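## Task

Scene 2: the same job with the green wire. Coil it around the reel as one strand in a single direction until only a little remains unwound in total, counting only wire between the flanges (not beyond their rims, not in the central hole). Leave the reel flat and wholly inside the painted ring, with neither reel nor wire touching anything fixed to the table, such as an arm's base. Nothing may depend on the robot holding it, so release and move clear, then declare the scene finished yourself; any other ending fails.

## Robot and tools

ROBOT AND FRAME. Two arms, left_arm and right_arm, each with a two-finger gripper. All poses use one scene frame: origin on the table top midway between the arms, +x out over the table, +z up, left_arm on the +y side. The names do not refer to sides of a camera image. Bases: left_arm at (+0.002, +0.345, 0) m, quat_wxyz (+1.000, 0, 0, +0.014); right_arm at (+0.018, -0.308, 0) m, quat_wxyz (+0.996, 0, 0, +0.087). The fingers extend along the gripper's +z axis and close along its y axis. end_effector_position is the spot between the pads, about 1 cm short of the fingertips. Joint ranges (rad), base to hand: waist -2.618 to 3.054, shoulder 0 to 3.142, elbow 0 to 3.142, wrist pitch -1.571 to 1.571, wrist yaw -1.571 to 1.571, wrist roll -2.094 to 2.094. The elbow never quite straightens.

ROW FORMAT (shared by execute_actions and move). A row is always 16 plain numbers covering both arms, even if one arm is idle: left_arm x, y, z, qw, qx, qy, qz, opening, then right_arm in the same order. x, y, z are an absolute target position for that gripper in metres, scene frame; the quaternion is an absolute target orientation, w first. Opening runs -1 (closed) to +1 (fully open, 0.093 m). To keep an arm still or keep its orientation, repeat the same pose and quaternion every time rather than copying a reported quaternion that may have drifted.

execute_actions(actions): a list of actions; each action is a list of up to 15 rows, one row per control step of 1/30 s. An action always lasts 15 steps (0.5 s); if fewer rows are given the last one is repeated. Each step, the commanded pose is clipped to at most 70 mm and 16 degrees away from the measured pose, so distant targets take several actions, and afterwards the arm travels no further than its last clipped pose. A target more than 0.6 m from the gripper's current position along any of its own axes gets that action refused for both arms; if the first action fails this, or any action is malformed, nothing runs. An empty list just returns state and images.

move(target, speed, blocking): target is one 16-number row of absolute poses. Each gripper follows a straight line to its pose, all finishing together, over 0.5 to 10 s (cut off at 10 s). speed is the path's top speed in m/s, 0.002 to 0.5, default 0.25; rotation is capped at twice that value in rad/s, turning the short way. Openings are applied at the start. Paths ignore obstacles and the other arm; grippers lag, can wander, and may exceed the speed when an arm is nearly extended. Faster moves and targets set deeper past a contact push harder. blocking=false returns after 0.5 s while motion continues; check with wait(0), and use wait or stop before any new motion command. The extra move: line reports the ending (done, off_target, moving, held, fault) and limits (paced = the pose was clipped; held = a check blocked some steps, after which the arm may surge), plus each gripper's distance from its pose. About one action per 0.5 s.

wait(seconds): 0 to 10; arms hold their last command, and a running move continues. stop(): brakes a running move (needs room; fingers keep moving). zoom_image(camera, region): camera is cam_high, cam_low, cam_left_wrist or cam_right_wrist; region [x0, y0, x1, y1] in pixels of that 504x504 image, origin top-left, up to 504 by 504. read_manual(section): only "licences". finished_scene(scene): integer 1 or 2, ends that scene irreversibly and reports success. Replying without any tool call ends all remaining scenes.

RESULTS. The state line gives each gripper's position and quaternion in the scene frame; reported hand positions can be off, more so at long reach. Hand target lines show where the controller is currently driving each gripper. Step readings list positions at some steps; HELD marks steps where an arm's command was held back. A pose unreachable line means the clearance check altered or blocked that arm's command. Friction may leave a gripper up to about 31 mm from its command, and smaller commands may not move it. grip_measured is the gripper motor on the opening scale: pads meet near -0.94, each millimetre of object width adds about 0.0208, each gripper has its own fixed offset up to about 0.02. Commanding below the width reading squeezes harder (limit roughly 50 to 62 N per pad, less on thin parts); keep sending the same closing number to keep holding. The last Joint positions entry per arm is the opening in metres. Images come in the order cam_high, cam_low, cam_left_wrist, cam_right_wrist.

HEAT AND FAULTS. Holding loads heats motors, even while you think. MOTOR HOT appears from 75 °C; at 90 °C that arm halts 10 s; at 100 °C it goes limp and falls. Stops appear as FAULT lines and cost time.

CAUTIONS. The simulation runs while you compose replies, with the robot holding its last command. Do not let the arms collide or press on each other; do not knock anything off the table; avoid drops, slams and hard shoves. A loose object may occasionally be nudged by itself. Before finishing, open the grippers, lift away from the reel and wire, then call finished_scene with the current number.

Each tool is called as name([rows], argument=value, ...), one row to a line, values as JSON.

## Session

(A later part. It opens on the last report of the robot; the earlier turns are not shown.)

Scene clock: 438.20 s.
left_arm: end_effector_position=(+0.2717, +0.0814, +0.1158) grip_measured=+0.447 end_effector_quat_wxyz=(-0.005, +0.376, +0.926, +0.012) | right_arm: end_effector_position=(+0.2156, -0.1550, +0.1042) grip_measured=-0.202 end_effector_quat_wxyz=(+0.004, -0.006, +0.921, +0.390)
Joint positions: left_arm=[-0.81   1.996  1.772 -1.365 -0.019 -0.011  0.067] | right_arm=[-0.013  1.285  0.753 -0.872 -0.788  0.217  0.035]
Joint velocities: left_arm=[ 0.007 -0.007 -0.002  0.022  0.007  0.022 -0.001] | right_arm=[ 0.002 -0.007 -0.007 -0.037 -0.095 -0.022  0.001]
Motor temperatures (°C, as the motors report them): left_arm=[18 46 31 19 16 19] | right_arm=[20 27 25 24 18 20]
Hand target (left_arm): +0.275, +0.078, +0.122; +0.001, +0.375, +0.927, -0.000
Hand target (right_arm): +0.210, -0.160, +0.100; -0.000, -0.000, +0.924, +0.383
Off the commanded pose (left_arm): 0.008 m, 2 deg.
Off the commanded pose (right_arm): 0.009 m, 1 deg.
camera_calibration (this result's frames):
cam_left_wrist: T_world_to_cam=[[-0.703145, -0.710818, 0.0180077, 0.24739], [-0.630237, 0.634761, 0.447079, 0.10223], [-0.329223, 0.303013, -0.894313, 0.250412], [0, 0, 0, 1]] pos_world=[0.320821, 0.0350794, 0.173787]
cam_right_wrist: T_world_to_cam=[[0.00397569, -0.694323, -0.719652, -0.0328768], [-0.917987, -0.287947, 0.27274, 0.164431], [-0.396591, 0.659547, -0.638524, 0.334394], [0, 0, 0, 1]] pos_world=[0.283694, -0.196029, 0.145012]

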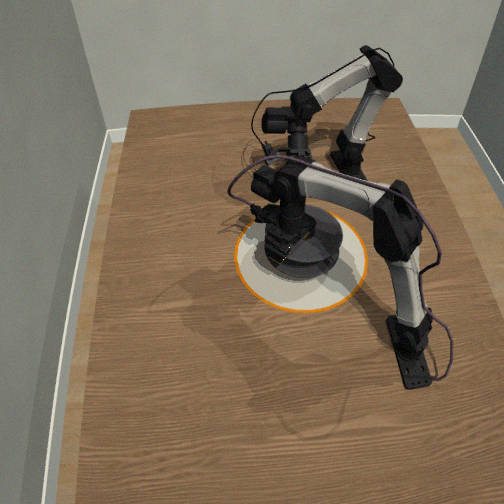

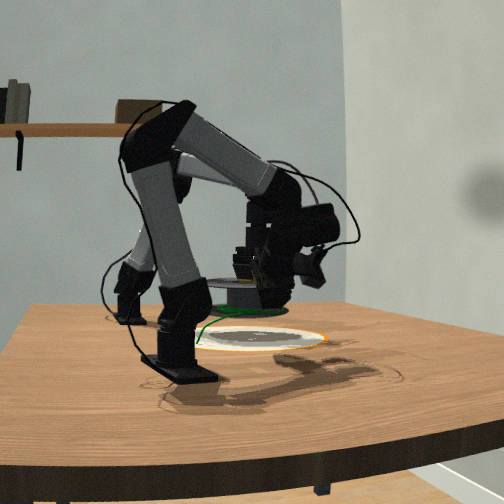

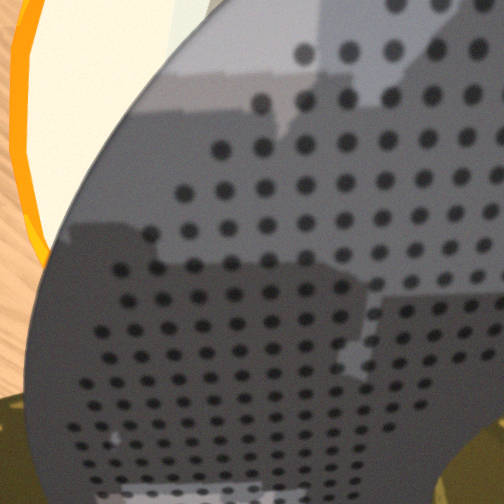

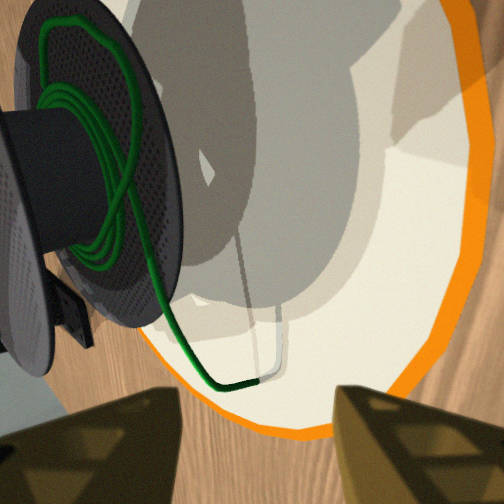

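execute_actions([
  [[0.2755,0.078,0.105,0,0.3746,0.9272,0,0.4,0.21,-0.16,0.10,0,0,0.9239,0.3827,-0.2]],
  [[0.2755,0.078,0.088,0,0.3746,0.9272,0,0.4,0.21,-0.16,0.10,0,0,0.9239,0.3827,-0.2]],
  [[0.2755,0.078,0.072,0,0.3746,0.9272,0,0.4,0.21,-0.16,0.10,0,0,0.9239,0.3827,-0.2]],
  [[0.2755,0.078,0.060,0,0.3746,0.9272,0,0.4,0.21,-0.16,0.10,0,0,0.9239,0.3827,-0.2]],
  [[0.2755,0.078,0.052,0,0.3746,0.9272,0,0.4,0.21,-0.16,0.10,0,0,0.9239,0.3827,-0.2]],
  [[0.2755,0.078,0.050,0,0.3746,0.9272,0,0.4,0.21,-0.16,0.10,0,0,0.9239,0.3827,-0.2]],
])

Scene clock: 447.80 s.
left_arm: end_effector_position=(+0.2721, +0.0776, +0.0580) grip_measured=+0.447 end_effector_quat_wxyz=(-0.002, +0.377, +0.926, -0.001) | right_arm: end_effector_position=(+0.2156, -0.1550, +0.1042) grip_measured=-0.202 end_effector_quat_wxyz=(+0.004, -0.006, +0.921, +0.390)
Joint positions: left_arm=[-0.806  2.015  1.569 -1.128  0.004 -0.005  0.067] | right_arm=[-0.013  1.285  0.753 -0.872 -0.788  0.217  0.035]
Joint velocities: left_arm=[ 0.032 -0.002  0.007 -0.007  0.022  0.037  0.   ] | right_arm=[ 0.002  0.007 -0.012  0.066 -0.022  0.095  0.   ]
Motor temperatures (°C, as the motors report them): left_arm=[18 45 32 19 16 19] | right_arm=[20 27 25 23 18 20]
Hand target (left_arm): +0.275, +0.078, +0.050; -0.000, +0.374, +0.927, -0.000
Hand target (right_arm): +0.210, -0.160, +0.100; -0.000, -0.000, +0.924, +0.383
Off the commanded pose (left_arm): 0.009 m, 0 deg.
Off the commanded pose (right_arm): 0.009 m, 1 deg.
Step readings (end_effector_position; steps 1 to 15: 1st action; 16 to 30: 2nd action; 31 to 45: 3rd action; 46 to 60: 4th action; 61 to 75: 5th action; 76 to 90: 6th action):
0: left_arm (+0.2717, +0.0814, +0.1158) | right_arm (+0.2156, -0.1550, +0.1042)
1: left_arm (+0.2717, +0.0814, +0.1144) | right_arm (+0.2156, -0.1550, +0.1042)
2: left_arm (+0.2720, +0.0811, +0.1128) | right_arm (+0.2156, -0.1550, +0.1042)
4: left_arm (+0.2715, +0.0816, +0.1088) | right_arm (+0.2156, -0.1550, +0.1042)
8: left_arm (+0.2711, +0.0820, +0.1071) | right_arm (+0.2156, -0.1550, +0.1042)
15: left_arm (+0.2726, +0.0805, +0.1071) | right_arm (+0.2156, -0.1550, +0.1042)
16: left_arm (+0.2726, +0.0804, +0.1045) | right_arm (+0.2156, -0.1550, +0.1042)
17: left_arm (+0.2728, +0.0802, +0.1015) | right_arm (+0.2156, -0.1550, +0.1042)
19: left_arm (+0.2712, +0.0819, +0.0930) | right_arm (+0.2156, -0.1550, +0.1042)
23: left_arm (+0.2694, +0.0836, +0.0862) | right_arm (+0.2156, -0.1550, +0.1042)
30: left_arm (+0.2719, +0.0811, +0.0861) | right_arm (+0.2156, -0.1550, +0.1042)
31: left_arm (+0.2720, +0.0811, +0.0839) | right_arm (+0.2156, -0.1550, +0.1042)
32: left_arm (+0.2723, +0.0808, +0.0815) | right_arm (+0.2156, -0.1550, +0.1042)
34: left_arm (+0.2711, +0.0820, +0.0753) | right_arm (+0.2156, -0.1550, +0.1042)
38: left_arm (+0.2699, +0.0832, +0.0712) | right_arm (+0.2156, -0.1550, +0.1042)
45: left_arm (+0.2722, +0.0809, +0.0711) | right_arm (+0.2156, -0.1550, +0.1042)
46: left_arm (+0.2723, +0.0808, +0.0696) | right_arm (+0.2156, -0.1550, +0.1042)
47: left_arm (+0.2725, +0.0805, +0.0680) | right_arm (+0.2156, -0.1550, +0.1042)
49: left_arm (+0.2718, +0.0813, +0.0642) | right_arm (+0.2156, -0.1550, +0.1042)
53: left_arm (+0.2715, +0.0813, +0.0628) | right_arm (+0.2156, -0.1550, +0.1042)
60: left_arm (+0.2728, +0.0800, +0.0628) | right_arm (+0.2156, -0.1550, +0.1042)
61: left_arm (+0.2729, +0.0800, +0.0618) | right_arm (+0.2156, -0.1550, +0.1042)
62: left_arm (+0.2727, +0.0797, +0.0610) | right_arm (+0.2156, -0.1550, +0.1042)
64: left_arm (+0.2723, +0.0793, +0.0598) | right_arm (+0.2156, -0.1550, +0.1042)
68: left_arm (+0.2724, +0.0789, +0.0592) | right_arm (+0.2156, -0.1550, +0.1042)
75: left_arm (+0.2725, +0.0785, +0.0591) | right_arm (+0.2156, -0.1550, +0.1042)
76: left_arm (+0.2724, +0.0785, +0.0588) | right_arm (+0.2156, -0.1550, +0.1042)
77: left_arm (+0.2724, +0.0783, +0.0586) | right_arm (+0.2156, -0.1550, +0.1042)
79: left_arm (+0.2722, +0.0779, +0.0583) | right_arm (+0.2156, -0.1550, +0.1042)
83: left_arm (+0.2722, +0.0776, +0.0581) | right_arm (+0.2156, -0.1550, +0.1042)
90: end_effector_position above
camera_calibration (this result's frames):
cam_left_wrist: T_world_to_cam=[[-0.704421, -0.708556, 0.041701, 0.244831], [-0.626339, 0.648173, 0.433095, 0.129481], [-0.333902, 0.278963, -0.900383, 0.203485], [0, 0, 0, 1]] pos_world=[0.321507, 0.0327861, 0.116927]
cam_right_wrist: T_world_to_cam=[[0.00397569, -0.694323, -0.719652, -0.0328768], [-0.917987, -0.287947, 0.27274, 0.164431], [-0.396591, 0.659547, -0.638524, 0.334394], [0, 0, 0, 1]] pos_world=[0.283694, -0.196029, 0.145012]

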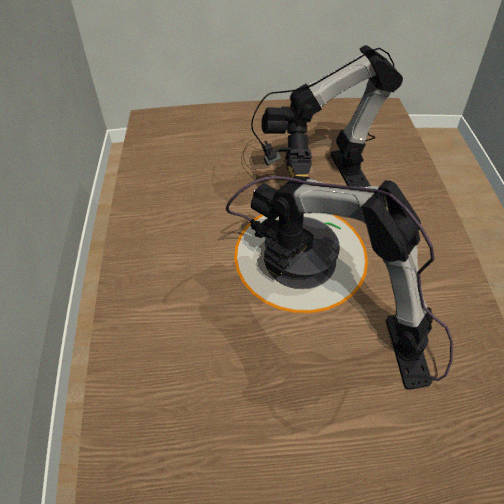

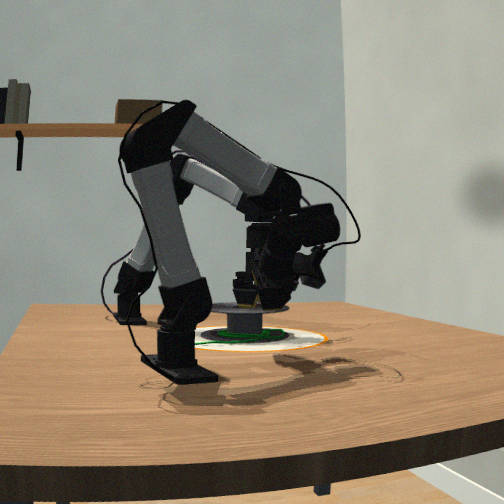

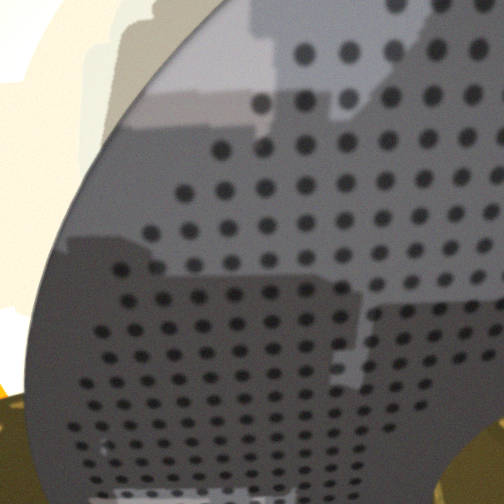

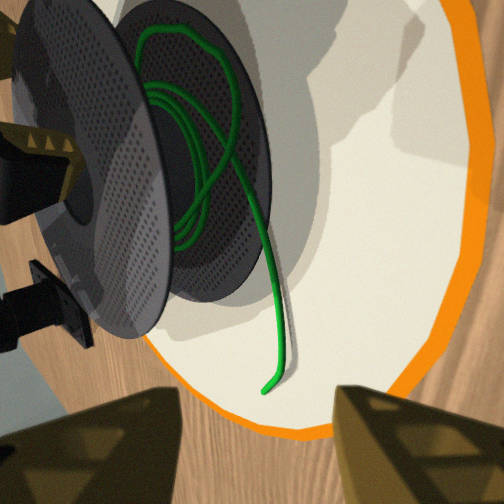

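execute_actions([
  [[0.2755,0.078,0.050,0,0.3746,0.9272,0,0.65,0.21,-0.16,0.10,0,0,0.9239,0.3827,-0.2]],
  [[0.2755,0.078,0.052,0,0.3746,0.9272,0,0.85,0.21,-0.16,0.10,0,0,0.9239,0.3827,-0.2]],
  [[0.2755,0.078,0.075,0,0.3746,0.9272,0,0.85,0.21,-0.16,0.10,0,0,0.9239,0.3827,-0.2]],
  [[0.2755,0.078,0.098,0,0.3746,0.9272,0,0.85,0.21,-0.16,0.10,0,0,0.9239,0.3827,-0.2]],
  [[0.281,0.062,0.098,0,0.5,0.866,0,0.85,0.21,-0.16,0.10,0,0,0.9239,0.3827,-0.2]],
  [[0.287,0.045,0.098,0,0.6157,0.788,0,0.85,0.21,-0.16,0.10,0,0,0.9239,0.3827,-0.2]],
  [[0.292,0.030,0.098,0,0.7071,0.7071,0,0.85,0.21,-0.16,0.10,0,0,0.9239,0.3827,-0.2]],
  [[0.294,0.019,0.098,0,0.766,0.6428,0,0.85,0.21,-0.16,0.10,0,0,0.9239,0.3827,-0.2]],
  [[0.294,0.019,0.098,0,0.766,0.6428,0,0.85,0.21,-0.16,0.10,0,0,0.9239,0.3827,-0.2]],
])

Scene clock: 453.37 s.
left_arm: end_effector_position=(+0.2953, +0.0204, +0.1005) grip_measured=+0.848 end_effector_quat_wxyz=(+0.008, +0.762, +0.647, -0.001) | right_arm: end_effector_position=(+0.2156, -0.1550, +0.1042) grip_measured=-0.202 end_effector_quat_wxyz=(+0.004, -0.006, +0.921, +0.390)
Joint positions: left_arm=[-0.862  2.231  2.073 -1.397  0.003  0.899  0.086] | right_arm=[-0.013  1.285  0.753 -0.872 -0.788  0.217  0.035]
Joint velocities: left_arm=[-0.002 -0.007 -0.007 -0.037 -0.022  0.022  0.   ] | right_arm=[-0.002 -0.017 -0.007  0.007  0.007  0.051 -0.001]
Motor temperatures (°C, as the motors report them): left_arm=[18 45 32 19 16 19] | right_arm=[20 27 25 23 18 20]
Hand target (left_arm): +0.294, +0.019, +0.098; +0.000, +0.766, +0.643, +0.000
Hand target (right_arm): +0.210, -0.160, +0.100; -0.000, -0.000, +0.924, +0.383
Off the commanded pose (left_arm): 0.003 m, 1 deg.
Off the commanded pose (right_arm): 0.009 m, 1 deg.
Step readings (end_effector_position; steps 1 to 15: 1st action; 16 to 30: 2nd action; 31 to 45: 3rd action; 46 to 60: 4th action; 61 to 75: 5th action; 76 to 90: 6th action; 91 to 105: 7th action; 106 to 120: 8th action; 121 to 135: 9th action):
0: left_arm (+0.2721, +0.0776, +0.0580) | right_arm (+0.2156, -0.1550, +0.1042)
1: left_arm (+0.2721, +0.0775, +0.0580) | right_arm (+0.2156, -0.1550, +0.1042)
2: left_arm (+0.2721, +0.0775, +0.0580) | right_arm (+0.2156, -0.1550, +0.1042)
4: left_arm (+0.2723, +0.0773, +0.0580) | right_arm (+0.2156, -0.1550, +0.1042)
8: left_arm (+0.2723, +0.0772, +0.0580) | right_arm (+0.2156, -0.1550, +0.1042)
15: left_arm (+0.2723, +0.0772, +0.0580) | right_arm (+0.2156, -0.1550, +0.1042)
16: left_arm (+0.2723, +0.0772, +0.0580) | right_arm (+0.2156, -0.1550, +0.1042)
17: left_arm (+0.2725, +0.0771, +0.0580) | right_arm (+0.2156, -0.1550, +0.1042)
19: left_arm (+0.2726, +0.0770, +0.0580) | right_arm (+0.2156, -0.1550, +0.1042)
23: left_arm (+0.2726, +0.0770, +0.0580) | right_arm (+0.2156, -0.1550, +0.1042)
30: left_arm (+0.2727, +0.0769, +0.0580) | right_arm (+0.2156, -0.1550, +0.1042)
31: left_arm (+0.2725, +0.0770, +0.0595) | right_arm (+0.2156, -0.1550, +0.1042)
32: left_arm (+0.2725, +0.0771, +0.0614) | right_arm (+0.2156, -0.1550, +0.1042)
34: left_arm (+0.2743, +0.0753, +0.0660) | right_arm (+0.2156, -0.1550, +0.1042)
38: left_arm (+0.2748, +0.0748, +0.0682) | right_arm (+0.2156, -0.1550, +0.1042)
45: left_arm (+0.2731, +0.0765, +0.0682) | right_arm (+0.2156, -0.1550, +0.1042)
46: left_arm (+0.2727, +0.0768, +0.0710) | right_arm (+0.2156, -0.1550, +0.1042)
47: left_arm (+0.2728, +0.0768, +0.0744) | right_arm (+0.2156, -0.1550, +0.1042)
49: left_arm (+0.2759, +0.0737, +0.0829) | right_arm (+0.2156, -0.1550, +0.1042)
53: left_arm (+0.2771, +0.0725, +0.0878) | right_arm (+0.2156, -0.1550, +0.1042)
60: left_arm (+0.2738, +0.0758, +0.0878) | right_arm (+0.2156, -0.1550, +0.1042)
61: left_arm (+0.2743, +0.0754, +0.0894) | right_arm (+0.2156, -0.1550, +0.1042)
62: left_arm (+0.2761, +0.0728, +0.0916) | right_arm (+0.2156, -0.1550, +0.1042)
64: left_arm (+0.2806, +0.0660, +0.0969) | right_arm (+0.2156, -0.1550, +0.1042)
68: left_arm (+0.2839, +0.0612, +0.1031) | right_arm (+0.2156, -0.1550, +0.1042)
75: left_arm (+0.2822, +0.0630, +0.1035) | right_arm (+0.2156, -0.1550, +0.1042)
76: left_arm (+0.2823, +0.0620, +0.1038) | right_arm (+0.2156, -0.1550, +0.1042)
77: left_arm (+0.2845, +0.0583, +0.1043) | right_arm (+0.2156, -0.1550, +0.1042)
79: left_arm (+0.2881, +0.0501, +0.1032) | right_arm (+0.2156, -0.1550, +0.1042)
83: left_arm (+0.2891, +0.0443, +0.0988) | right_arm (+0.2156, -0.1550, +0.1042)
90: left_arm (+0.2881, +0.0453, +0.0995) | right_arm (+0.2156, -0.1550, +0.1042)
91: left_arm (+0.2885, +0.0445, +0.1002) | right_arm (+0.2156, -0.1550, +0.1042)
92: left_arm (+0.2904, +0.0413, +0.1011) | right_arm (+0.2156, -0.1550, +0.1042)
94: left_arm (+0.2940, +0.0340, +0.1019) | right_arm (+0.2156, -0.1550, +0.1042)
98: left_arm (+0.2951, +0.0291, +0.1003) | right_arm (+0.2156, -0.1550, +0.1042)
105: left_arm (+0.2936, +0.0306, +0.1001) | right_arm (+0.2156, -0.1550, +0.1042)
106: left_arm (+0.2938, +0.0299, +0.1008) | right_arm (+0.2156, -0.1550, +0.1042)
107: left_arm (+0.2950, +0.0277, +0.1014) | right_arm (+0.2156, -0.1550, +0.1042)
109: left_arm (+0.2972, +0.0223, +0.1019) | right_arm (+0.2156, -0.1550, +0.1042)
113: left_arm (+0.2971, +0.0188, +0.1006) | right_arm (+0.2156, -0.1550, +0.1042)
120: left_arm (+0.2958, +0.0199, +0.1004) | right_arm (+0.2156, -0.1550, +0.1042)
121: left_arm (+0.2958, +0.0200, +0.1005) | right_arm (+0.2156, -0.1550, +0.1042)
122: left_arm (+0.2957, +0.0200, +0.1005) | right_arm (+0.2156, -0.1550, +0.1042)
124: left_arm (+0.2956, +0.0202, +0.1005) | right_arm (+0.2156, -0.1550, +0.1042)
128: left_arm (+0.2954, +0.0204, +0.1005) | right_arm (+0.2156, -0.1550, +0.1042)
135: end_effector_position above
camera_calibration (this result's frames):
cam_left_wrist: T_world_to_cam=[[-0.984764, 0.171821, 0.0267989, 0.285216], [0.167053, 0.891883, 0.420284, -0.0753713], [0.0483123, 0.418357, -0.906997, 0.150325], [0, 0, 0, 1]] pos_world=[0.286199, -0.0446733, 0.160378]
cam_right_wrist: T_world_to_cam=[[0.00397569, -0.694323, -0.719652, -0.0328768], [-0.917987, -0.287947, 0.27274, 0.164431], [-0.396591, 0.659547, -0.638524, 0.334394], [0, 0, 0, 1]] pos_world=[0.283694, -0.196029, 0.145012]

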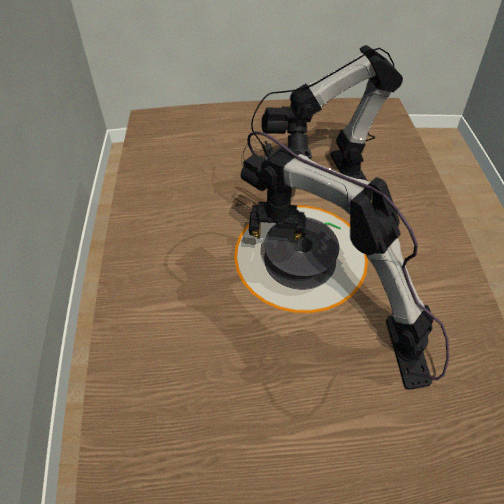

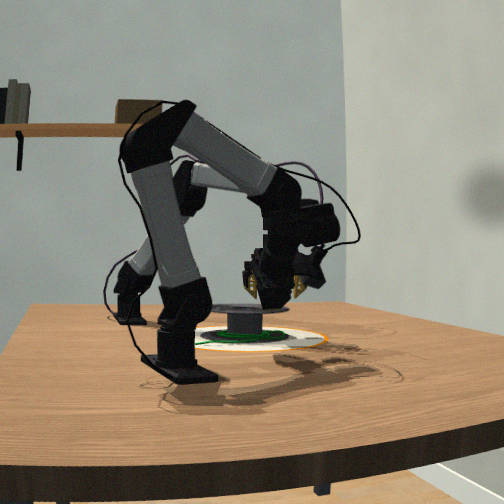

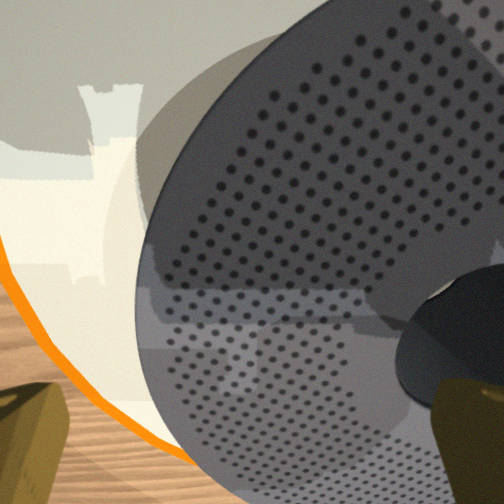

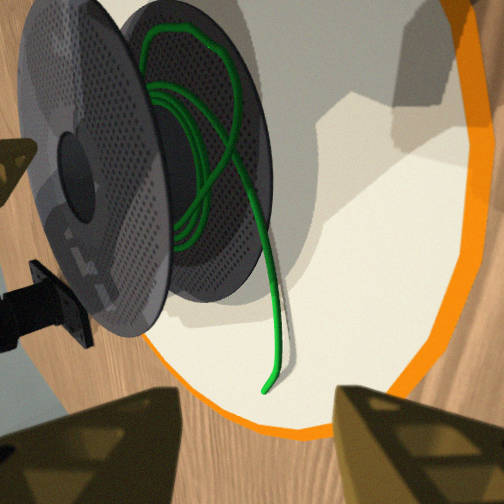

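execute_actions([
  [[0.289,0.019,0.082,0,0.766,0.6428,0,0.85,0.21,-0.16,0.10,0,0,0.9239,0.3827,-0.2]],
  [[0.289,0.019,0.068,0,0.766,0.6428,0,0.85,0.21,-0.16,0.10,0,0,0.9239,0.3827,-0.2]],
  [[0.289,0.019,0.058,0,0.766,0.6428,0,0.85,0.21,-0.16,0.10,0,0,0.9239,0.3827,-0.2]],
  [[0.289,0.019,0.052,0,0.766,0.6428,0,0.85,0.21,-0.16,0.10,0,0,0.9239,0.3827,-0.2]],
])

Scene clock: 456.17 s.
left_arm: end_effector_position=(+0.2905, +0.0216, +0.0593) grip_measured=+0.848 end_effector_quat_wxyz=(+0.001, +0.765, +0.644, -0.001) | right_arm: end_effector_position=(+0.2156, -0.1550, +0.1042) grip_measured=-0.202 end_effector_quat_wxyz=(+0.004, -0.006, +0.921, +0.390)
Joint positions: left_arm=[-0.869  2.227  1.903 -1.245  0.003  0.9    0.086] | right_arm=[-0.013  1.285  0.753 -0.872 -0.788  0.217  0.035]
Joint velocities: left_arm=[-0.022 -0.002  0.012  0.037 -0.007  0.007 -0.001] | right_arm=[-0.012 -0.012 -0.007 -0.037  0.022  0.007  0.   ]
Motor temperatures (°C, as the motors report them): left_arm=[18 45 32 19 16 19] | right_arm=[20 27 25 23 18 20]
Hand target (left_arm): +0.289, +0.019, +0.052; -0.000, +0.766, +0.643, -0.000
Hand target (right_arm): +0.210, -0.160, +0.100; -0.000, -0.000, +0.924, +0.383
Off the commanded pose (left_arm): 0.008 m, 0 deg.
Off the commanded pose (right_arm): 0.009 m, 1 deg.
Step readings (end_effector_position; steps 1 to 15: 1st action; 16 to 30: 2nd action; 31 to 45: 3rd action; 46 to 60: 4th action):
0: left_arm (+0.2953, +0.0205, +0.1005) | right_arm (+0.2156, -0.1550, +0.1042)
1: left_arm (+0.2950, +0.0206, +0.0983) | right_arm (+0.2156, -0.1550, +0.1042)
2: left_arm (+0.2940, +0.0214, +0.0952) | right_arm (+0.2156, -0.1550, +0.1042)
4: left_arm (+0.2903, +0.0240, +0.0883) | right_arm (+0.2156, -0.1550, +0.1042)
8: left_arm (+0.2880, +0.0246, +0.0853) | right_arm (+0.2156, -0.1550, +0.1042)
15: left_arm (+0.2893, +0.0229, +0.0852) | right_arm (+0.2156, -0.1550, +0.1042)
16: left_arm (+0.2895, +0.0227, +0.0832) | right_arm (+0.2156, -0.1550, +0.1042)
17: left_arm (+0.2895, +0.0227, +0.0808) | right_arm (+0.2156, -0.1550, +0.1042)
19: left_arm (+0.2879, +0.0245, +0.0749) | right_arm (+0.2156, -0.1550, +0.1042)
23: left_arm (+0.2879, +0.0245, +0.0726) | right_arm (+0.2156, -0.1550, +0.1042)
30: left_arm (+0.2897, +0.0224, +0.0726) | right_arm (+0.2156, -0.1550, +0.1042)
31: left_arm (+0.2898, +0.0223, +0.0711) | right_arm (+0.2156, -0.1550, +0.1042)
32: left_arm (+0.2899, +0.0223, +0.0694) | right_arm (+0.2156, -0.1550, +0.1042)
34: left_arm (+0.2888, +0.0235, +0.0654) | right_arm (+0.2156, -0.1550, +0.1042)
38: left_arm (+0.2888, +0.0234, +0.0640) | right_arm (+0.2156, -0.1550, +0.1042)
45: left_arm (+0.2901, +0.0221, +0.0640) | right_arm (+0.2156, -0.1550, +0.1042)
46: left_arm (+0.2902, +0.0220, +0.0631) | right_arm (+0.2156, -0.1550, +0.1042)
47: left_arm (+0.2902, +0.0219, +0.0622) | right_arm (+0.2156, -0.1550, +0.1042)
49: left_arm (+0.2898, +0.0224, +0.0601) | right_arm (+0.2156, -0.1550, +0.1042)
53: left_arm (+0.2898, +0.0224, +0.0593) | right_arm (+0.2156, -0.1550, +0.1042)
60: end_effector_position above
camera_calibration (this result's frames):
cam_left_wrist: T_world_to_cam=[[-0.983275, 0.17826, 0.0373227, 0.280195], [0.176944, 0.886494, 0.427574, -0.0614385], [0.043133, 0.427027, -0.90321, 0.11379], [0, 0, 0, 1]] pos_world=[0.281472, -0.0440741, 0.118588]
cam_right_wrist: T_world_to_cam=[[0.00397569, -0.694323, -0.719652, -0.0328768], [-0.917987, -0.287947, 0.27274, 0.164431], [-0.396591, 0.659547, -0.638524, 0.334394], [0, 0, 0, 1]] pos_world=[0.283694, -0.196029, 0.145012]

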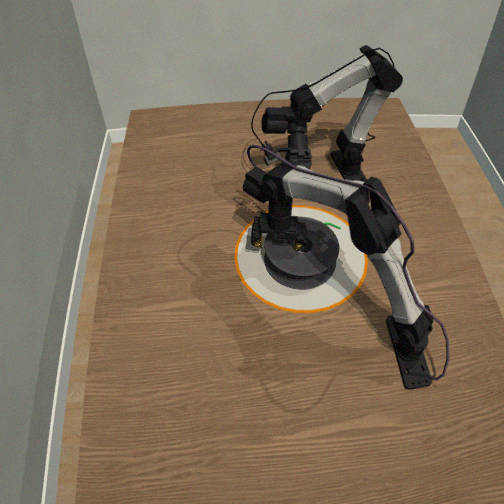

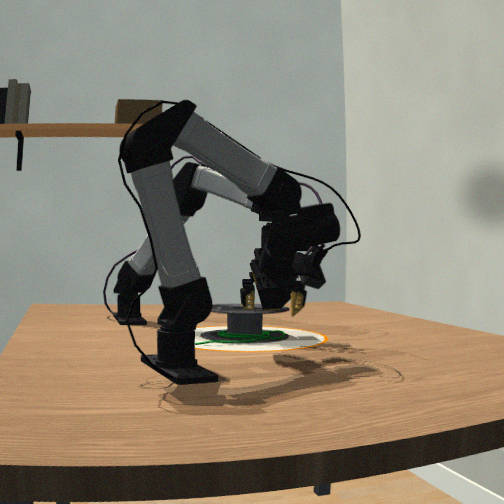

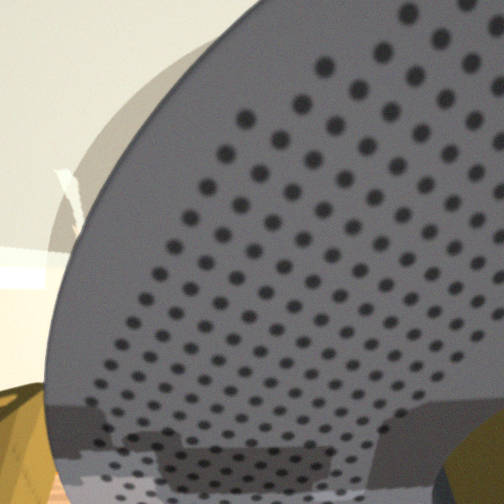

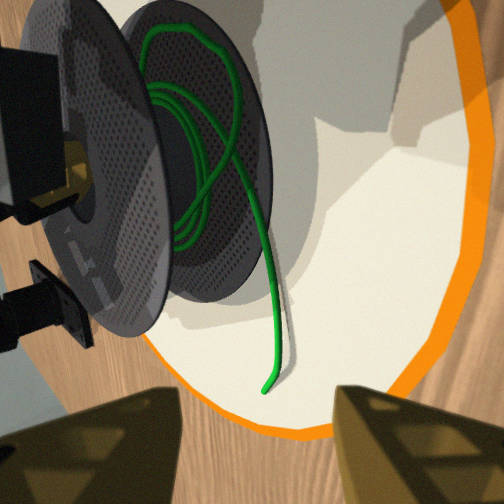

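execute_actions([
  [[0.289,0.019,0.050,0,0.766,0.6428,0,0.85,0.21,-0.16,0.10,0,0,0.9239,0.3827,-0.2]],
  [[0.289,0.019,0.050,0,0.766,0.6428,0,0.6,0.21,-0.16,0.10,0,0,0.9239,0.3827,-0.2]],
  [[0.289,0.019,0.050,0,0.766,0.6428,0,0.4,0.21,-0.16,0.10,0,0,0.9239,0.3827,-0.2]],
  [[0.289,0.019,0.050,0,0.766,0.6428,0,0.4,0.21,-0.16,0.10,0,0,0.9239,0.3827,-0.2]],
])

Scene clock: 458.77 s.
left_arm: end_effector_position=(+0.2916, +0.0205, +0.0588) grip_measured=+0.447 end_effector_quat_wxyz=(+0.004, +0.765, +0.644, -0.000) | right_arm: end_effector_position=(+0.2156, -0.1550, +0.1042) grip_measured=-0.202 end_effector_quat_wxyz=(+0.004, -0.006, +0.921, +0.390)
Joint positions: left_arm=[-0.869  2.227  1.901 -1.236  0.001  0.9    0.067] | right_arm=[-0.013  1.285  0.753 -0.872 -0.788  0.217  0.035]
Joint velocities: left_arm=[-0.002  0.012 -0.007 -0.081  0.037  0.007 -0.001] | right_arm=[ 0.002 -0.007  0.002 -0.007 -0.066 -0.066  0.   ]
Motor temperatures (°C, as the motors report them): left_arm=[18 45 31 19 16 19] | right_arm=[20 27 25 23 18 20]
Hand target (left_arm): +0.289, +0.019, +0.050; -0.000, +0.766, +0.643, +0.000
Hand target (right_arm): +0.210, -0.160, +0.100; -0.000, -0.000, +0.924, +0.383
Off the commanded pose (left_arm): 0.009 m, 1 deg.
Off the commanded pose (right_arm): 0.009 m, 1 deg.
Step readings (end_effector_position; steps 1 to 15: 1st action; 16 to 30: 2nd action; 31 to 45: 3rd action; 46 to 60: 4th action):
0: left_arm (+0.2906, +0.0214, +0.0593) | right_arm (+0.2156, -0.1550, +0.1042)
1: left_arm (+0.2908, +0.0213, +0.0593) | right_arm (+0.2156, -0.1550, +0.1042)
2: left_arm (+0.2910, +0.0211, +0.0593) | right_arm (+0.2156, -0.1550, +0.1042)
4: left_arm (+0.2913, +0.0207, +0.0593) | right_arm (+0.2156, -0.1550, +0.1042)
8: left_arm (+0.2914, +0.0205, +0.0593) | right_arm (+0.2156, -0.1550, +0.1042)
15: left_arm (+0.2914, +0.0205, +0.0593) | right_arm (+0.2156, -0.1550, +0.1042)
16: left_arm (+0.2911, +0.0206, +0.0592) | right_arm (+0.2156, -0.1550, +0.1042)
17: left_arm (+0.2914, +0.0207, +0.0588) | right_arm (+0.2156, -0.1550, +0.1042)
19: left_arm (+0.2914, +0.0206, +0.0588) | right_arm (+0.2156, -0.1550, +0.1042)
23: left_arm (+0.2914, +0.0206, +0.0588) | right_arm (+0.2156, -0.1550, +0.1042)
30: left_arm (+0.2914, +0.0206, +0.0588) | right_arm (+0.2156, -0.1550, +0.1042)
31: left_arm (+0.2915, +0.0205, +0.0588) | right_arm (+0.2156, -0.1550, +0.1042)
32: left_arm (+0.2916, +0.0204, +0.0588) | right_arm (+0.2156, -0.1550, +0.1042)
34: left_arm (+0.2916, +0.0205, +0.0588) | right_arm (+0.2156, -0.1550, +0.1042)
38: left_arm (+0.2916, +0.0205, +0.0588) | right_arm (+0.2156, -0.1550, +0.1042)
45: left_arm (+0.2916, +0.0205, +0.0588) | right_arm (+0.2156, -0.1550, +0.1042)
46: left_arm (+0.2916, +0.0205, +0.0588) | right_arm (+0.2156, -0.1550, +0.1042)
47: left_arm (+0.2916, +0.0205, +0.0588) | right_arm (+0.2156, -0.1550, +0.1042)
49: left_arm (+0.2916, +0.0205, +0.0588) | right_arm (+0.2156, -0.1550, +0.1042)
53: left_arm (+0.2916, +0.0205, +0.0588) | right_arm (+0.2156, -0.1550, +0.1042)
60: end_effector_position above
camera_calibration (this result's frames):
cam_left_wrist: T_world_to_cam=[[-0.983328, 0.179133, 0.0312701, 0.281829], [0.175285, 0.887989, 0.425149, -0.0598758], [0.0483906, 0.423542, -0.904583, 0.112398], [0, 0, 0, 1]] pos_world=[0.282186, -0.0449209, 0.118317]
cam_right_wrist: T_world_to_cam=[[0.00397569, -0.694323, -0.719652, -0.0328768], [-0.917987, -0.287947, 0.27274, 0.164431], [-0.396591, 0.659547, -0.638524, 0.334394], [0, 0, 0, 1]] pos_world=[0.283694, -0.196029, 0.145012]

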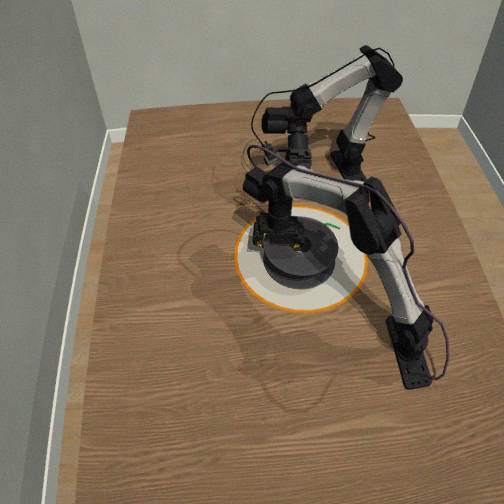

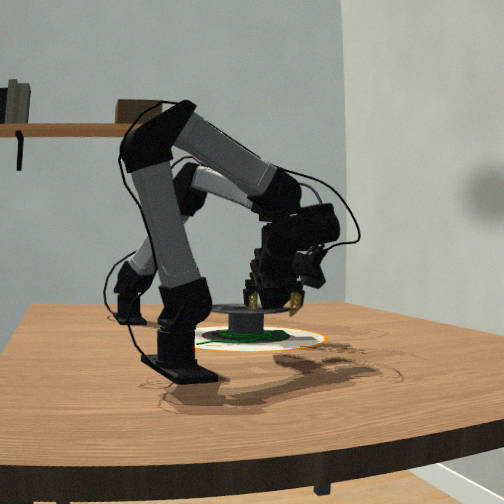

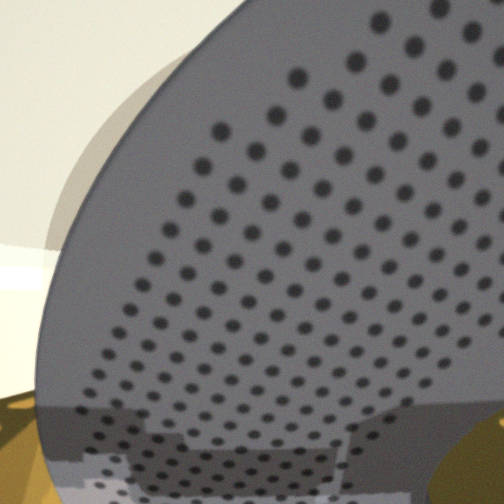

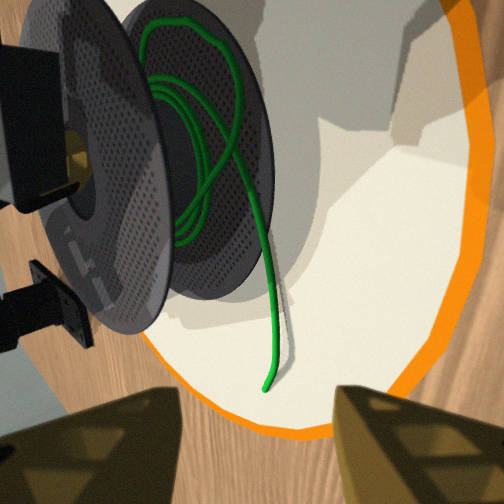

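execute_actions([
  [[0.289,0.019,0.050,0,0.766,0.6428,0,0.4,0.19,-0.14,0.10,0,0.065,0.957,0.28,-0.3]],
  [[0.289,0.019,0.050,0,0.766,0.6428,0,0.4,0.165,-0.118,0.09,0,0.13,0.975,0.18,-0.4]],
  [[0.289,0.019,0.050,0,0.766,0.6428,0,0.4,0.14,-0.096,0.08,0,0.195,0.977,0.09,-0.5]],
  [[0.289,0.019,0.050,0,0.766,0.6428,0,0.4,0.115,-0.075,0.07,0,0.2588,0.9659,0,-0.5]],
  [[0.289,0.019,0.050,0,0.766,0.6428,0,0.4,0.098,-0.060,0.06,0,0.2588,0.9659,0,-0.5]],
  [[0.289,0.019,0.050,0,0.766,0.6428,0,0.4,0.098,-0.060,0.05,0,0.2588,0.9659,0,-0.5]],
])

Scene clock: 466.87 s.
left_arm: end_effector_position=(+0.2916, +0.0205, +0.0588) grip_measured=+0.447 end_effector_quat_wxyz=(+0.004, +0.765, +0.644, -0.000) | right_arm: end_effector_position=(+0.0987, -0.0595, +0.0572) grip_measured=-0.497 end_effector_quat_wxyz=(-0.002, +0.259, +0.966, +0.008)
Joint positions: left_arm=[-0.869  2.227  1.901 -1.236  0.001  0.9    0.067] | right_arm=[ 1.081  1.561  1.007 -1.001 -0.005  1.778  0.021]
Joint velocities: left_arm=[ 0.002 -0.017  0.002 -0.125 -0.051 -0.051  0.   ] | right_arm=[-0.022  0.007  0.017  0.007 -0.022 -0.037 -0.   ]
Motor temperatures (°C, as the motors report them): left_arm=[18 46 31 19 16 19] | right_arm=[20 27 25 23 18 20]
Hand target (left_arm): +0.289, +0.019, +0.050; -0.000, +0.766, +0.643, +0.000
Hand target (right_arm): +0.098, -0.060, +0.050; +0.000, +0.259, +0.966, -0.000
Off the commanded pose (left_arm): 0.009 m, 1 deg.
Off the commanded pose (right_arm): 0.007 m, 1 deg.
Step readings (end_effector_position; steps 1 to 15: 1st action; 16 to 30: 2nd action; 31 to 45: 3rd action; 46 to 60: 4th action; 61 to 75: 5th action; 76 to 90: 6th action):
0: left_arm (+0.2916, +0.0205, +0.0588) | right_arm (+0.2156, -0.1550, +0.1042)
1: left_arm (+0.2916, +0.0205, +0.0588) | right_arm (+0.2134, -0.1536, +0.1023)
2: left_arm (+0.2916, +0.0205, +0.0588) | right_arm (+0.2059, -0.1467, +0.1030)
4: left_arm (+0.2916, +0.0205, +0.0588) | right_arm (+0.1920, -0.1338, +0.1087)
8: left_arm (+0.2916, +0.0205, +0.0588) | right_arm (+0.1873, -0.1323, +0.1071)
15: left_arm (+0.2916, +0.0205, +0.0588) | right_arm (+0.1906, -0.1382, +0.1015)
16: left_arm (+0.2916, +0.0205, +0.0588) | right_arm (+0.1880, -0.1366, +0.0984)
17: left_arm (+0.2916, +0.0205, +0.0588) | right_arm (+0.1778, -0.1280, +0.0959)
19: left_arm (+0.2916, +0.0205, +0.0588) | right_arm (+0.1592, -0.1145, +0.0930)
23: left_arm (+0.2916, +0.0205, +0.0588) | right_arm (+0.1551, -0.1145, +0.0894)
30: left_arm (+0.2916, +0.0205, +0.0588) | right_arm (+0.1630, -0.1181, +0.0905)
31: left_arm (+0.2916, +0.0205, +0.0588) | right_arm (+0.1604, -0.1168, +0.0891)
32: left_arm (+0.2916, +0.0205, +0.0588) | right_arm (+0.1515, -0.1084, +0.0880)
34: left_arm (+0.2916, +0.0205, +0.0588) | right_arm (+0.1374, -0.0929, +0.0850)
38: left_arm (+0.2916, +0.0205, +0.0588) | right_arm (+0.1364, -0.0903, +0.0805)
45: left_arm (+0.2916, +0.0205, +0.0588) | right_arm (+0.1397, -0.0964, +0.0803)
46: left_arm (+0.2916, +0.0205, +0.0588) | right_arm (+0.1370, -0.0960, +0.0798)
47: left_arm (+0.2916, +0.0205, +0.0588) | right_arm (+0.1295, -0.0888, +0.0788)
49: left_arm (+0.2916, +0.0205, +0.0588) | right_arm (+0.1173, -0.0717, +0.0742)
53: left_arm (+0.2916, +0.0205, +0.0588) | right_arm (+0.1140, -0.0685, +0.0682)
60: left_arm (+0.2916, +0.0205, +0.0588) | right_arm (+0.1139, -0.0749, +0.0698)
61: left_arm (+0.2916, +0.0205, +0.0588) | right_arm (+0.1123, -0.0745, +0.0689)
62: left_arm (+0.2916, +0.0205, +0.0588) | right_arm (+0.1077, -0.0724, +0.0672)
64: left_arm (+0.2916, +0.0205, +0.0588) | right_arm (+0.0986, -0.0694, +0.0627)
68: left_arm (+0.2916, +0.0205, +0.0588) | right_arm (+0.0957, -0.0686, +0.0594)
75: left_arm (+0.2916, +0.0205, +0.0588) | right_arm (+0.0957, -0.0685, +0.0594)
76: left_arm (+0.2916, +0.0205, +0.0588) | right_arm (+0.0960, -0.0677, +0.0593)
77: left_arm (+0.2916, +0.0205, +0.0588) | right_arm (+0.0965, -0.0663, +0.0592)
79: left_arm (+0.2916, +0.0205, +0.0588) | right_arm (+0.0973, -0.0636, +0.0582)
83: left_arm (+0.2916, +0.0205, +0.0588) | right_arm (+0.0982, -0.0609, +0.0572)
90: end_effector_position above
camera_calibration (this result's frames):
cam_left_wrist: T_world_to_cam=[[-0.983328, 0.179133, 0.0312701, 0.281829], [0.175285, 0.887989, 0.425149, -0.0598758], [0.0483906, 0.423542, -0.904583, 0.112398], [0, 0, 0, 1]] pos_world=[0.282186, -0.0449209, 0.118317]
cam_right_wrist: T_world_to_cam=[[-0.508479, -0.860946, -0.0149039, 0.000344821], [-0.789888, 0.459481, 0.406145, 0.121636], [-0.34282, 0.218288, -0.913687, 0.179222], [0, 0, 0, 1]] pos_world=[0.157695, -0.0947149, 0.114356]

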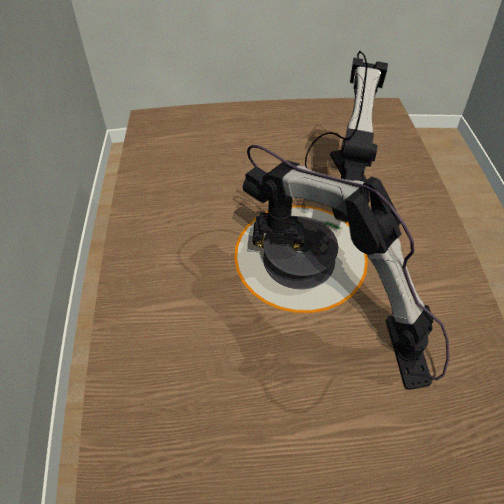

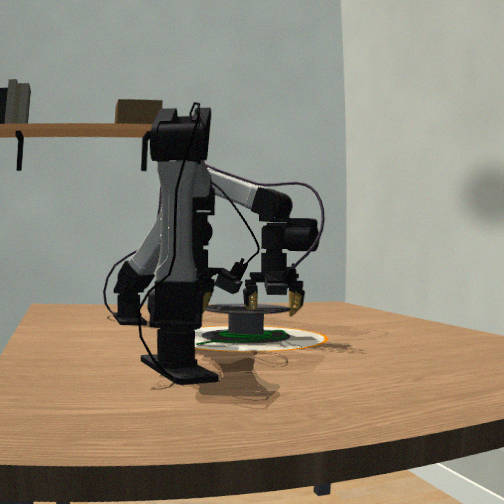

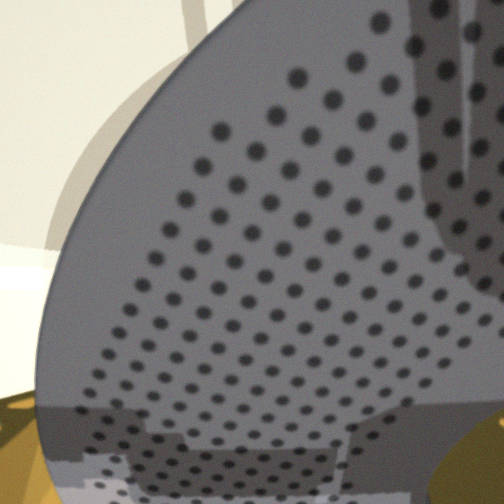

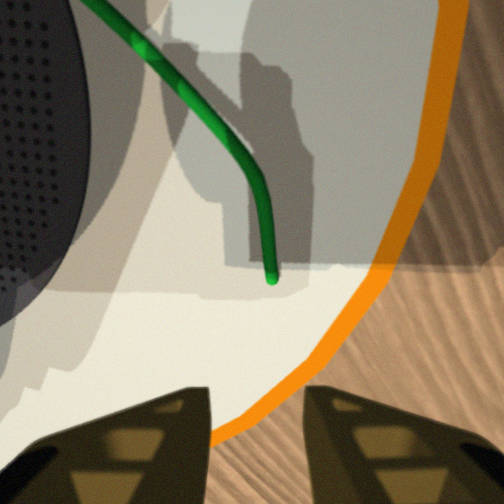

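execute_actions([
  [[0.289,0.019,0.050,0,0.766,0.6428,0,0.4,0.112,-0.072,0.04,0,0.1736,0.9848,0,-0.5]],
  [[0.289,0.019,0.050,0,0.766,0.6428,0,0.4,0.112,-0.072,0.025,0,0.1736,0.9848,0,-0.5]],
  [[0.289,0.019,0.050,0,0.766,0.6428,0,0.4,0.112,-0.072,0.012,0,0.1736,0.9848,0,-0.5]],
])

Scene clock: 469.93 s.
left_arm: end_effector_position=(+0.2916, +0.0205, +0.0588) grip_measured=+0.447 end_effector_quat_wxyz=(+0.004, +0.765, +0.644, -0.000) | right_arm: end_effector_position=(+0.1103, -0.0670, +0.0209) grip_measured=-0.497 end_effector_quat_wxyz=(-0.001, +0.172, +0.985, +0.010)
Joint positions: left_arm=[-0.869  2.227  1.901 -1.236  0.001  0.9    0.067] | right_arm=[ 1.029  1.601  0.892 -0.841 -0.006  1.548  0.021]
Joint velocities: left_arm=[ 0.007  0.007  0.007  0.051 -0.037  0.051 -0.   ] | right_arm=[ 0.007 -0.017  0.002 -0.022 -0.051 -0.125 -0.001]
Motor temperatures (°C, as the motors report them): left_arm=[18 46 31 19 16 19] | right_arm=[20 27 25 22 18 20]
Hand target (left_arm): +0.289, +0.019, +0.050; -0.000, +0.766, +0.643, +0.000
Hand target (right_arm): +0.112, -0.073, +0.013; -0.000, +0.174, +0.985, +0.000
Off the commanded pose (left_arm): 0.009 m, 1 deg.
Off the commanded pose (right_arm): 0.010 m, 1 deg.
Step readings (end_effector_position; steps 1 to 15: 1st action; 16 to 30: 2nd action; 31 to 45: 3rd action):
0: left_arm (+0.2916, +0.0205, +0.0588) | right_arm (+0.0988, -0.0593, +0.0572)
1: left_arm (+0.2916, +0.0205, +0.0588) | right_arm (+0.0998, -0.0599, +0.0559)
2: left_arm (+0.2916, +0.0205, +0.0588) | right_arm (+0.1026, -0.0615, +0.0539)
4: left_arm (+0.2916, +0.0205, +0.0588) | right_arm (+0.1069, -0.0674, +0.0496)
8: left_arm (+0.2916, +0.0205, +0.0588) | right_arm (+0.1091, -0.0701, +0.0473)
15: left_arm (+0.2916, +0.0205, +0.0588) | right_arm (+0.1101, -0.0676, +0.0474)
16: left_arm (+0.2916, +0.0205, +0.0588) | right_arm (+0.1102, -0.0672, +0.0458)
17: left_arm (+0.2916, +0.0205, +0.0588) | right_arm (+0.1102, -0.0673, +0.0434)
19: left_arm (+0.2916, +0.0205, +0.0588) | right_arm (+0.1091, -0.0702, +0.0378)
23: left_arm (+0.2916, +0.0205, +0.0588) | right_arm (+0.1088, -0.0709, +0.0338)
30: left_arm (+0.2916, +0.0205, +0.0588) | right_arm (+0.1100, -0.0678, +0.0338)
31: left_arm (+0.2916, +0.0205, +0.0588) | right_arm (+0.1102, -0.0673, +0.0326)
32: left_arm (+0.2916, +0.0205, +0.0588) | right_arm (+0.1103, -0.0670, +0.0305)
34: left_arm (+0.2916, +0.0205, +0.0588) | right_arm (+0.1097, -0.0687, +0.0254)
38: left_arm (+0.2916, +0.0205, +0.0588) | right_arm (+0.1093, -0.0696, +0.0210)
45: end_effector_position above
camera_calibration (this result's frames):
cam_left_wrist: T_world_to_cam=[[-0.983328, 0.179133, 0.0312701, 0.281829], [0.175285, 0.887989, 0.425149, -0.0598758], [0.0483906, 0.423542, -0.904583, 0.112398], [0, 0, 0, 1]] pos_world=[0.282186, -0.0449209, 0.118317]
cam_right_wrist: T_world_to_cam=[[-0.347801, -0.937324, -0.0214161, -0.0233894], [-0.860869, 0.310217, 0.403323, 0.146898], [-0.3714, 0.158713, -0.914807, 0.150917], [0, 0, 0, 1]] pos_world=[0.174376, -0.0914461, 0.0783115]

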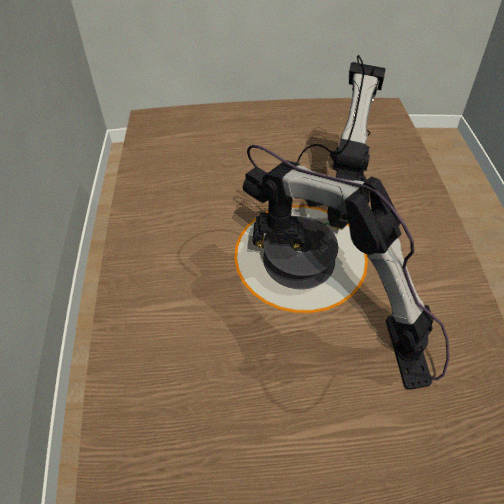

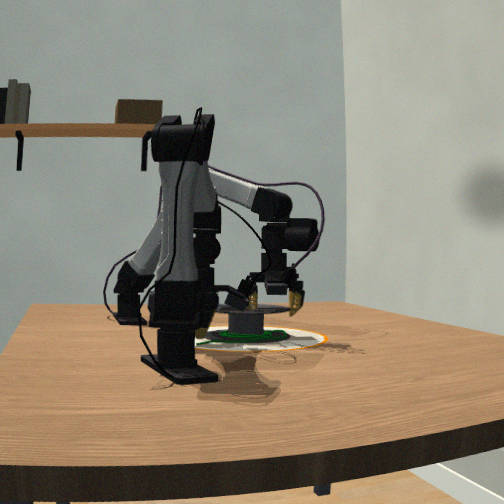

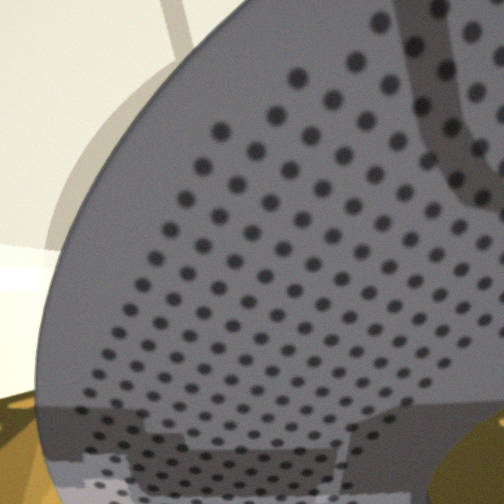

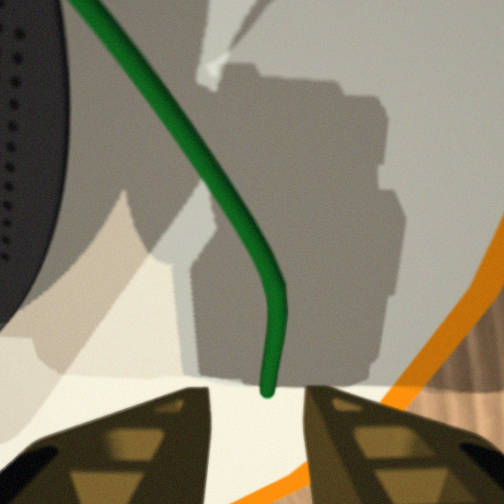

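execute_actions([
  [[0.289,0.019,0.050,0,0.766,0.6428,0,0.4,0.1135,-0.077,0.003,0,0.2079,0.9781,0,-0.5]],
  [[0.289,0.019,0.050,0,0.766,0.6428,0,0.4,0.1135,-0.077,-0.005,0,0.2079,0.9781,0,-0.5]],
  [[0.289,0.019,0.050,0,0.766,0.6428,0,0.4,0.1135,-0.077,-0.010,0,0.2079,0.9781,0,-0.5]],
])

Scene clock: 472.57 s.
left_arm: end_effector_position=(+0.2916, +0.0205, +0.0588) grip_measured=+0.447 end_effector_quat_wxyz=(+0.004, +0.765, +0.644, -0.000) | right_arm: end_effector_position=(+0.1119, -0.0718, +0.0059) grip_measured=-0.497 end_effector_quat_wxyz=(-0.001, +0.201, +0.980, +0.010)
Joint positions: left_arm=[-0.869  2.227  1.901 -1.236  0.001  0.9    0.067] | right_arm=[ 1.016  1.618  0.841 -0.775 -0.006  1.594  0.021]
Joint velocities: left_arm=[-0.007 -0.002  0.002  0.022  0.037 -0.007  0.001] | right_arm=[ 0.002 -0.007  0.007  0.022 -0.066 -0.022  0.001]
Motor temperatures (°C, as the motors report them): left_arm=[18 46 31 19 16 19] | right_arm=[20 27 25 22 18 20]
Hand target (left_arm): +0.289, +0.019, +0.050; -0.000, +0.766, +0.643, +0.000
Hand target (right_arm): +0.113, -0.078, -0.009; -0.000, +0.208, +0.978, -0.000
Off the commanded pose (left_arm): 0.009 m, 1 deg.
Off the commanded pose (right_arm): 0.017 m, 1 deg.
Step readings (end_effector_position; steps 1 to 15: 1st action; 16 to 30: 2nd action; 31 to 45: 3rd action):
0: left_arm (+0.2916, +0.0205, +0.0588) | right_arm (+0.1106, -0.0664, +0.0210)
1: left_arm (+0.2916, +0.0205, +0.0588) | right_arm (+0.1109, -0.0665, +0.0198)
2: left_arm (+0.2916, +0.0205, +0.0588) | right_arm (+0.1114, -0.0674, +0.0180)
4: left_arm (+0.2916, +0.0205, +0.0588) | right_arm (+0.1114, -0.0716, +0.0145)
8: left_arm (+0.2916, +0.0205, +0.0588) | right_arm (+0.1113, -0.0732, +0.0128)
15: left_arm (+0.2916, +0.0205, +0.0588) | right_arm (+0.1122, -0.0710, +0.0129)
16: left_arm (+0.2916, +0.0205, +0.0588) | right_arm (+0.1123, -0.0707, +0.0121)
17: left_arm (+0.2916, +0.0205, +0.0588) | right_arm (+0.1124, -0.0704, +0.0107)
19: left_arm (+0.2916, +0.0205, +0.0588) | right_arm (+0.1120, -0.0716, +0.0071)
23: left_arm (+0.2916, +0.0205, +0.0588) | right_arm (+0.1118, -0.0720, +0.0059)
30: left_arm (+0.2916, +0.0205, +0.0588) | right_arm (+0.1118, -0.0720, +0.0059)
31: left_arm (+0.2916, +0.0205, +0.0588) | right_arm (+0.1119, -0.0718, +0.0059)
32: left_arm (+0.2916, +0.0205, +0.0588) | right_arm (+0.1119, -0.0718, +0.0059)
34: left_arm (+0.2916, +0.0205, +0.0588) | right_arm (+0.1119, -0.0718, +0.0059)
38: left_arm (+0.2916, +0.0205, +0.0588) | right_arm (+0.1119, -0.0718, +0.0059)
45: end_effector_position above
camera_calibration (this result's frames):
cam_left_wrist: T_world_to_cam=[[-0.983328, 0.179133, 0.0312701, 0.281829], [0.175285, 0.887989, 0.425149, -0.0598758], [0.0483906, 0.423542, -0.904583, 0.112398], [0, 0, 0, 1]] pos_world=[0.282186, -0.0449209, 0.118317]
cam_right_wrist: T_world_to_cam=[[-0.402601, -0.915149, -0.0203836, -0.0199585], [-0.840533, 0.360773, 0.404163, 0.157146], [-0.362516, 0.17985, -0.91446, 0.139052], [0, 0, 0, 1]] pos_world=[0.17446, -0.0999676, 0.0632379]

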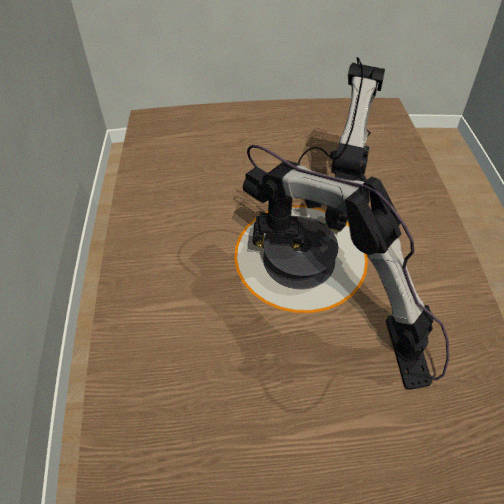

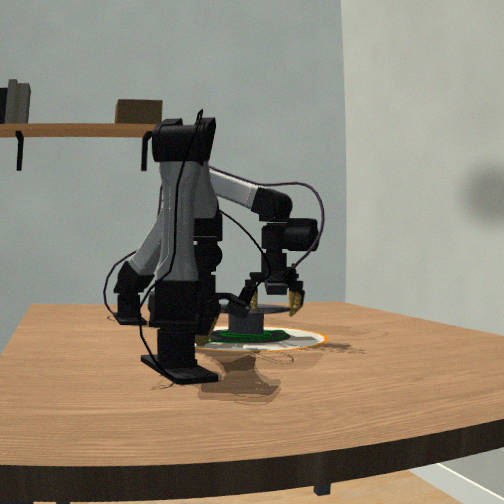

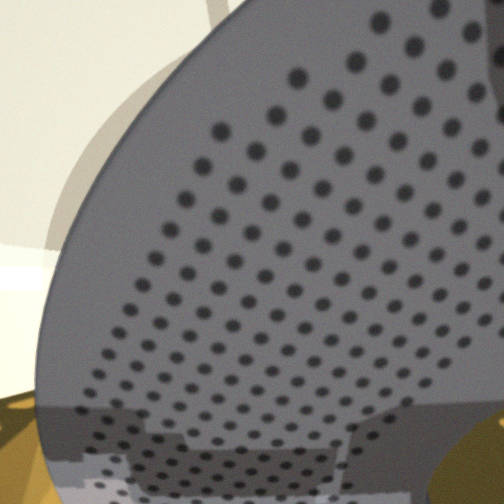

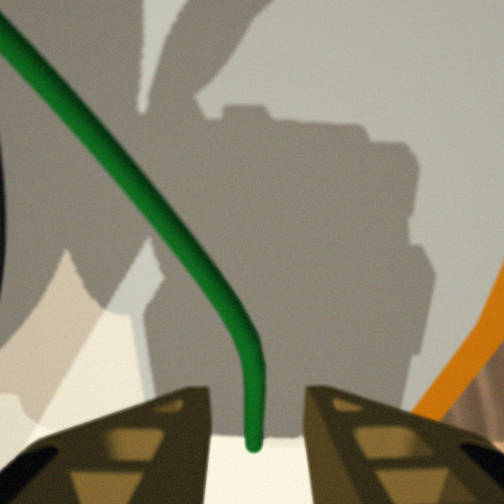

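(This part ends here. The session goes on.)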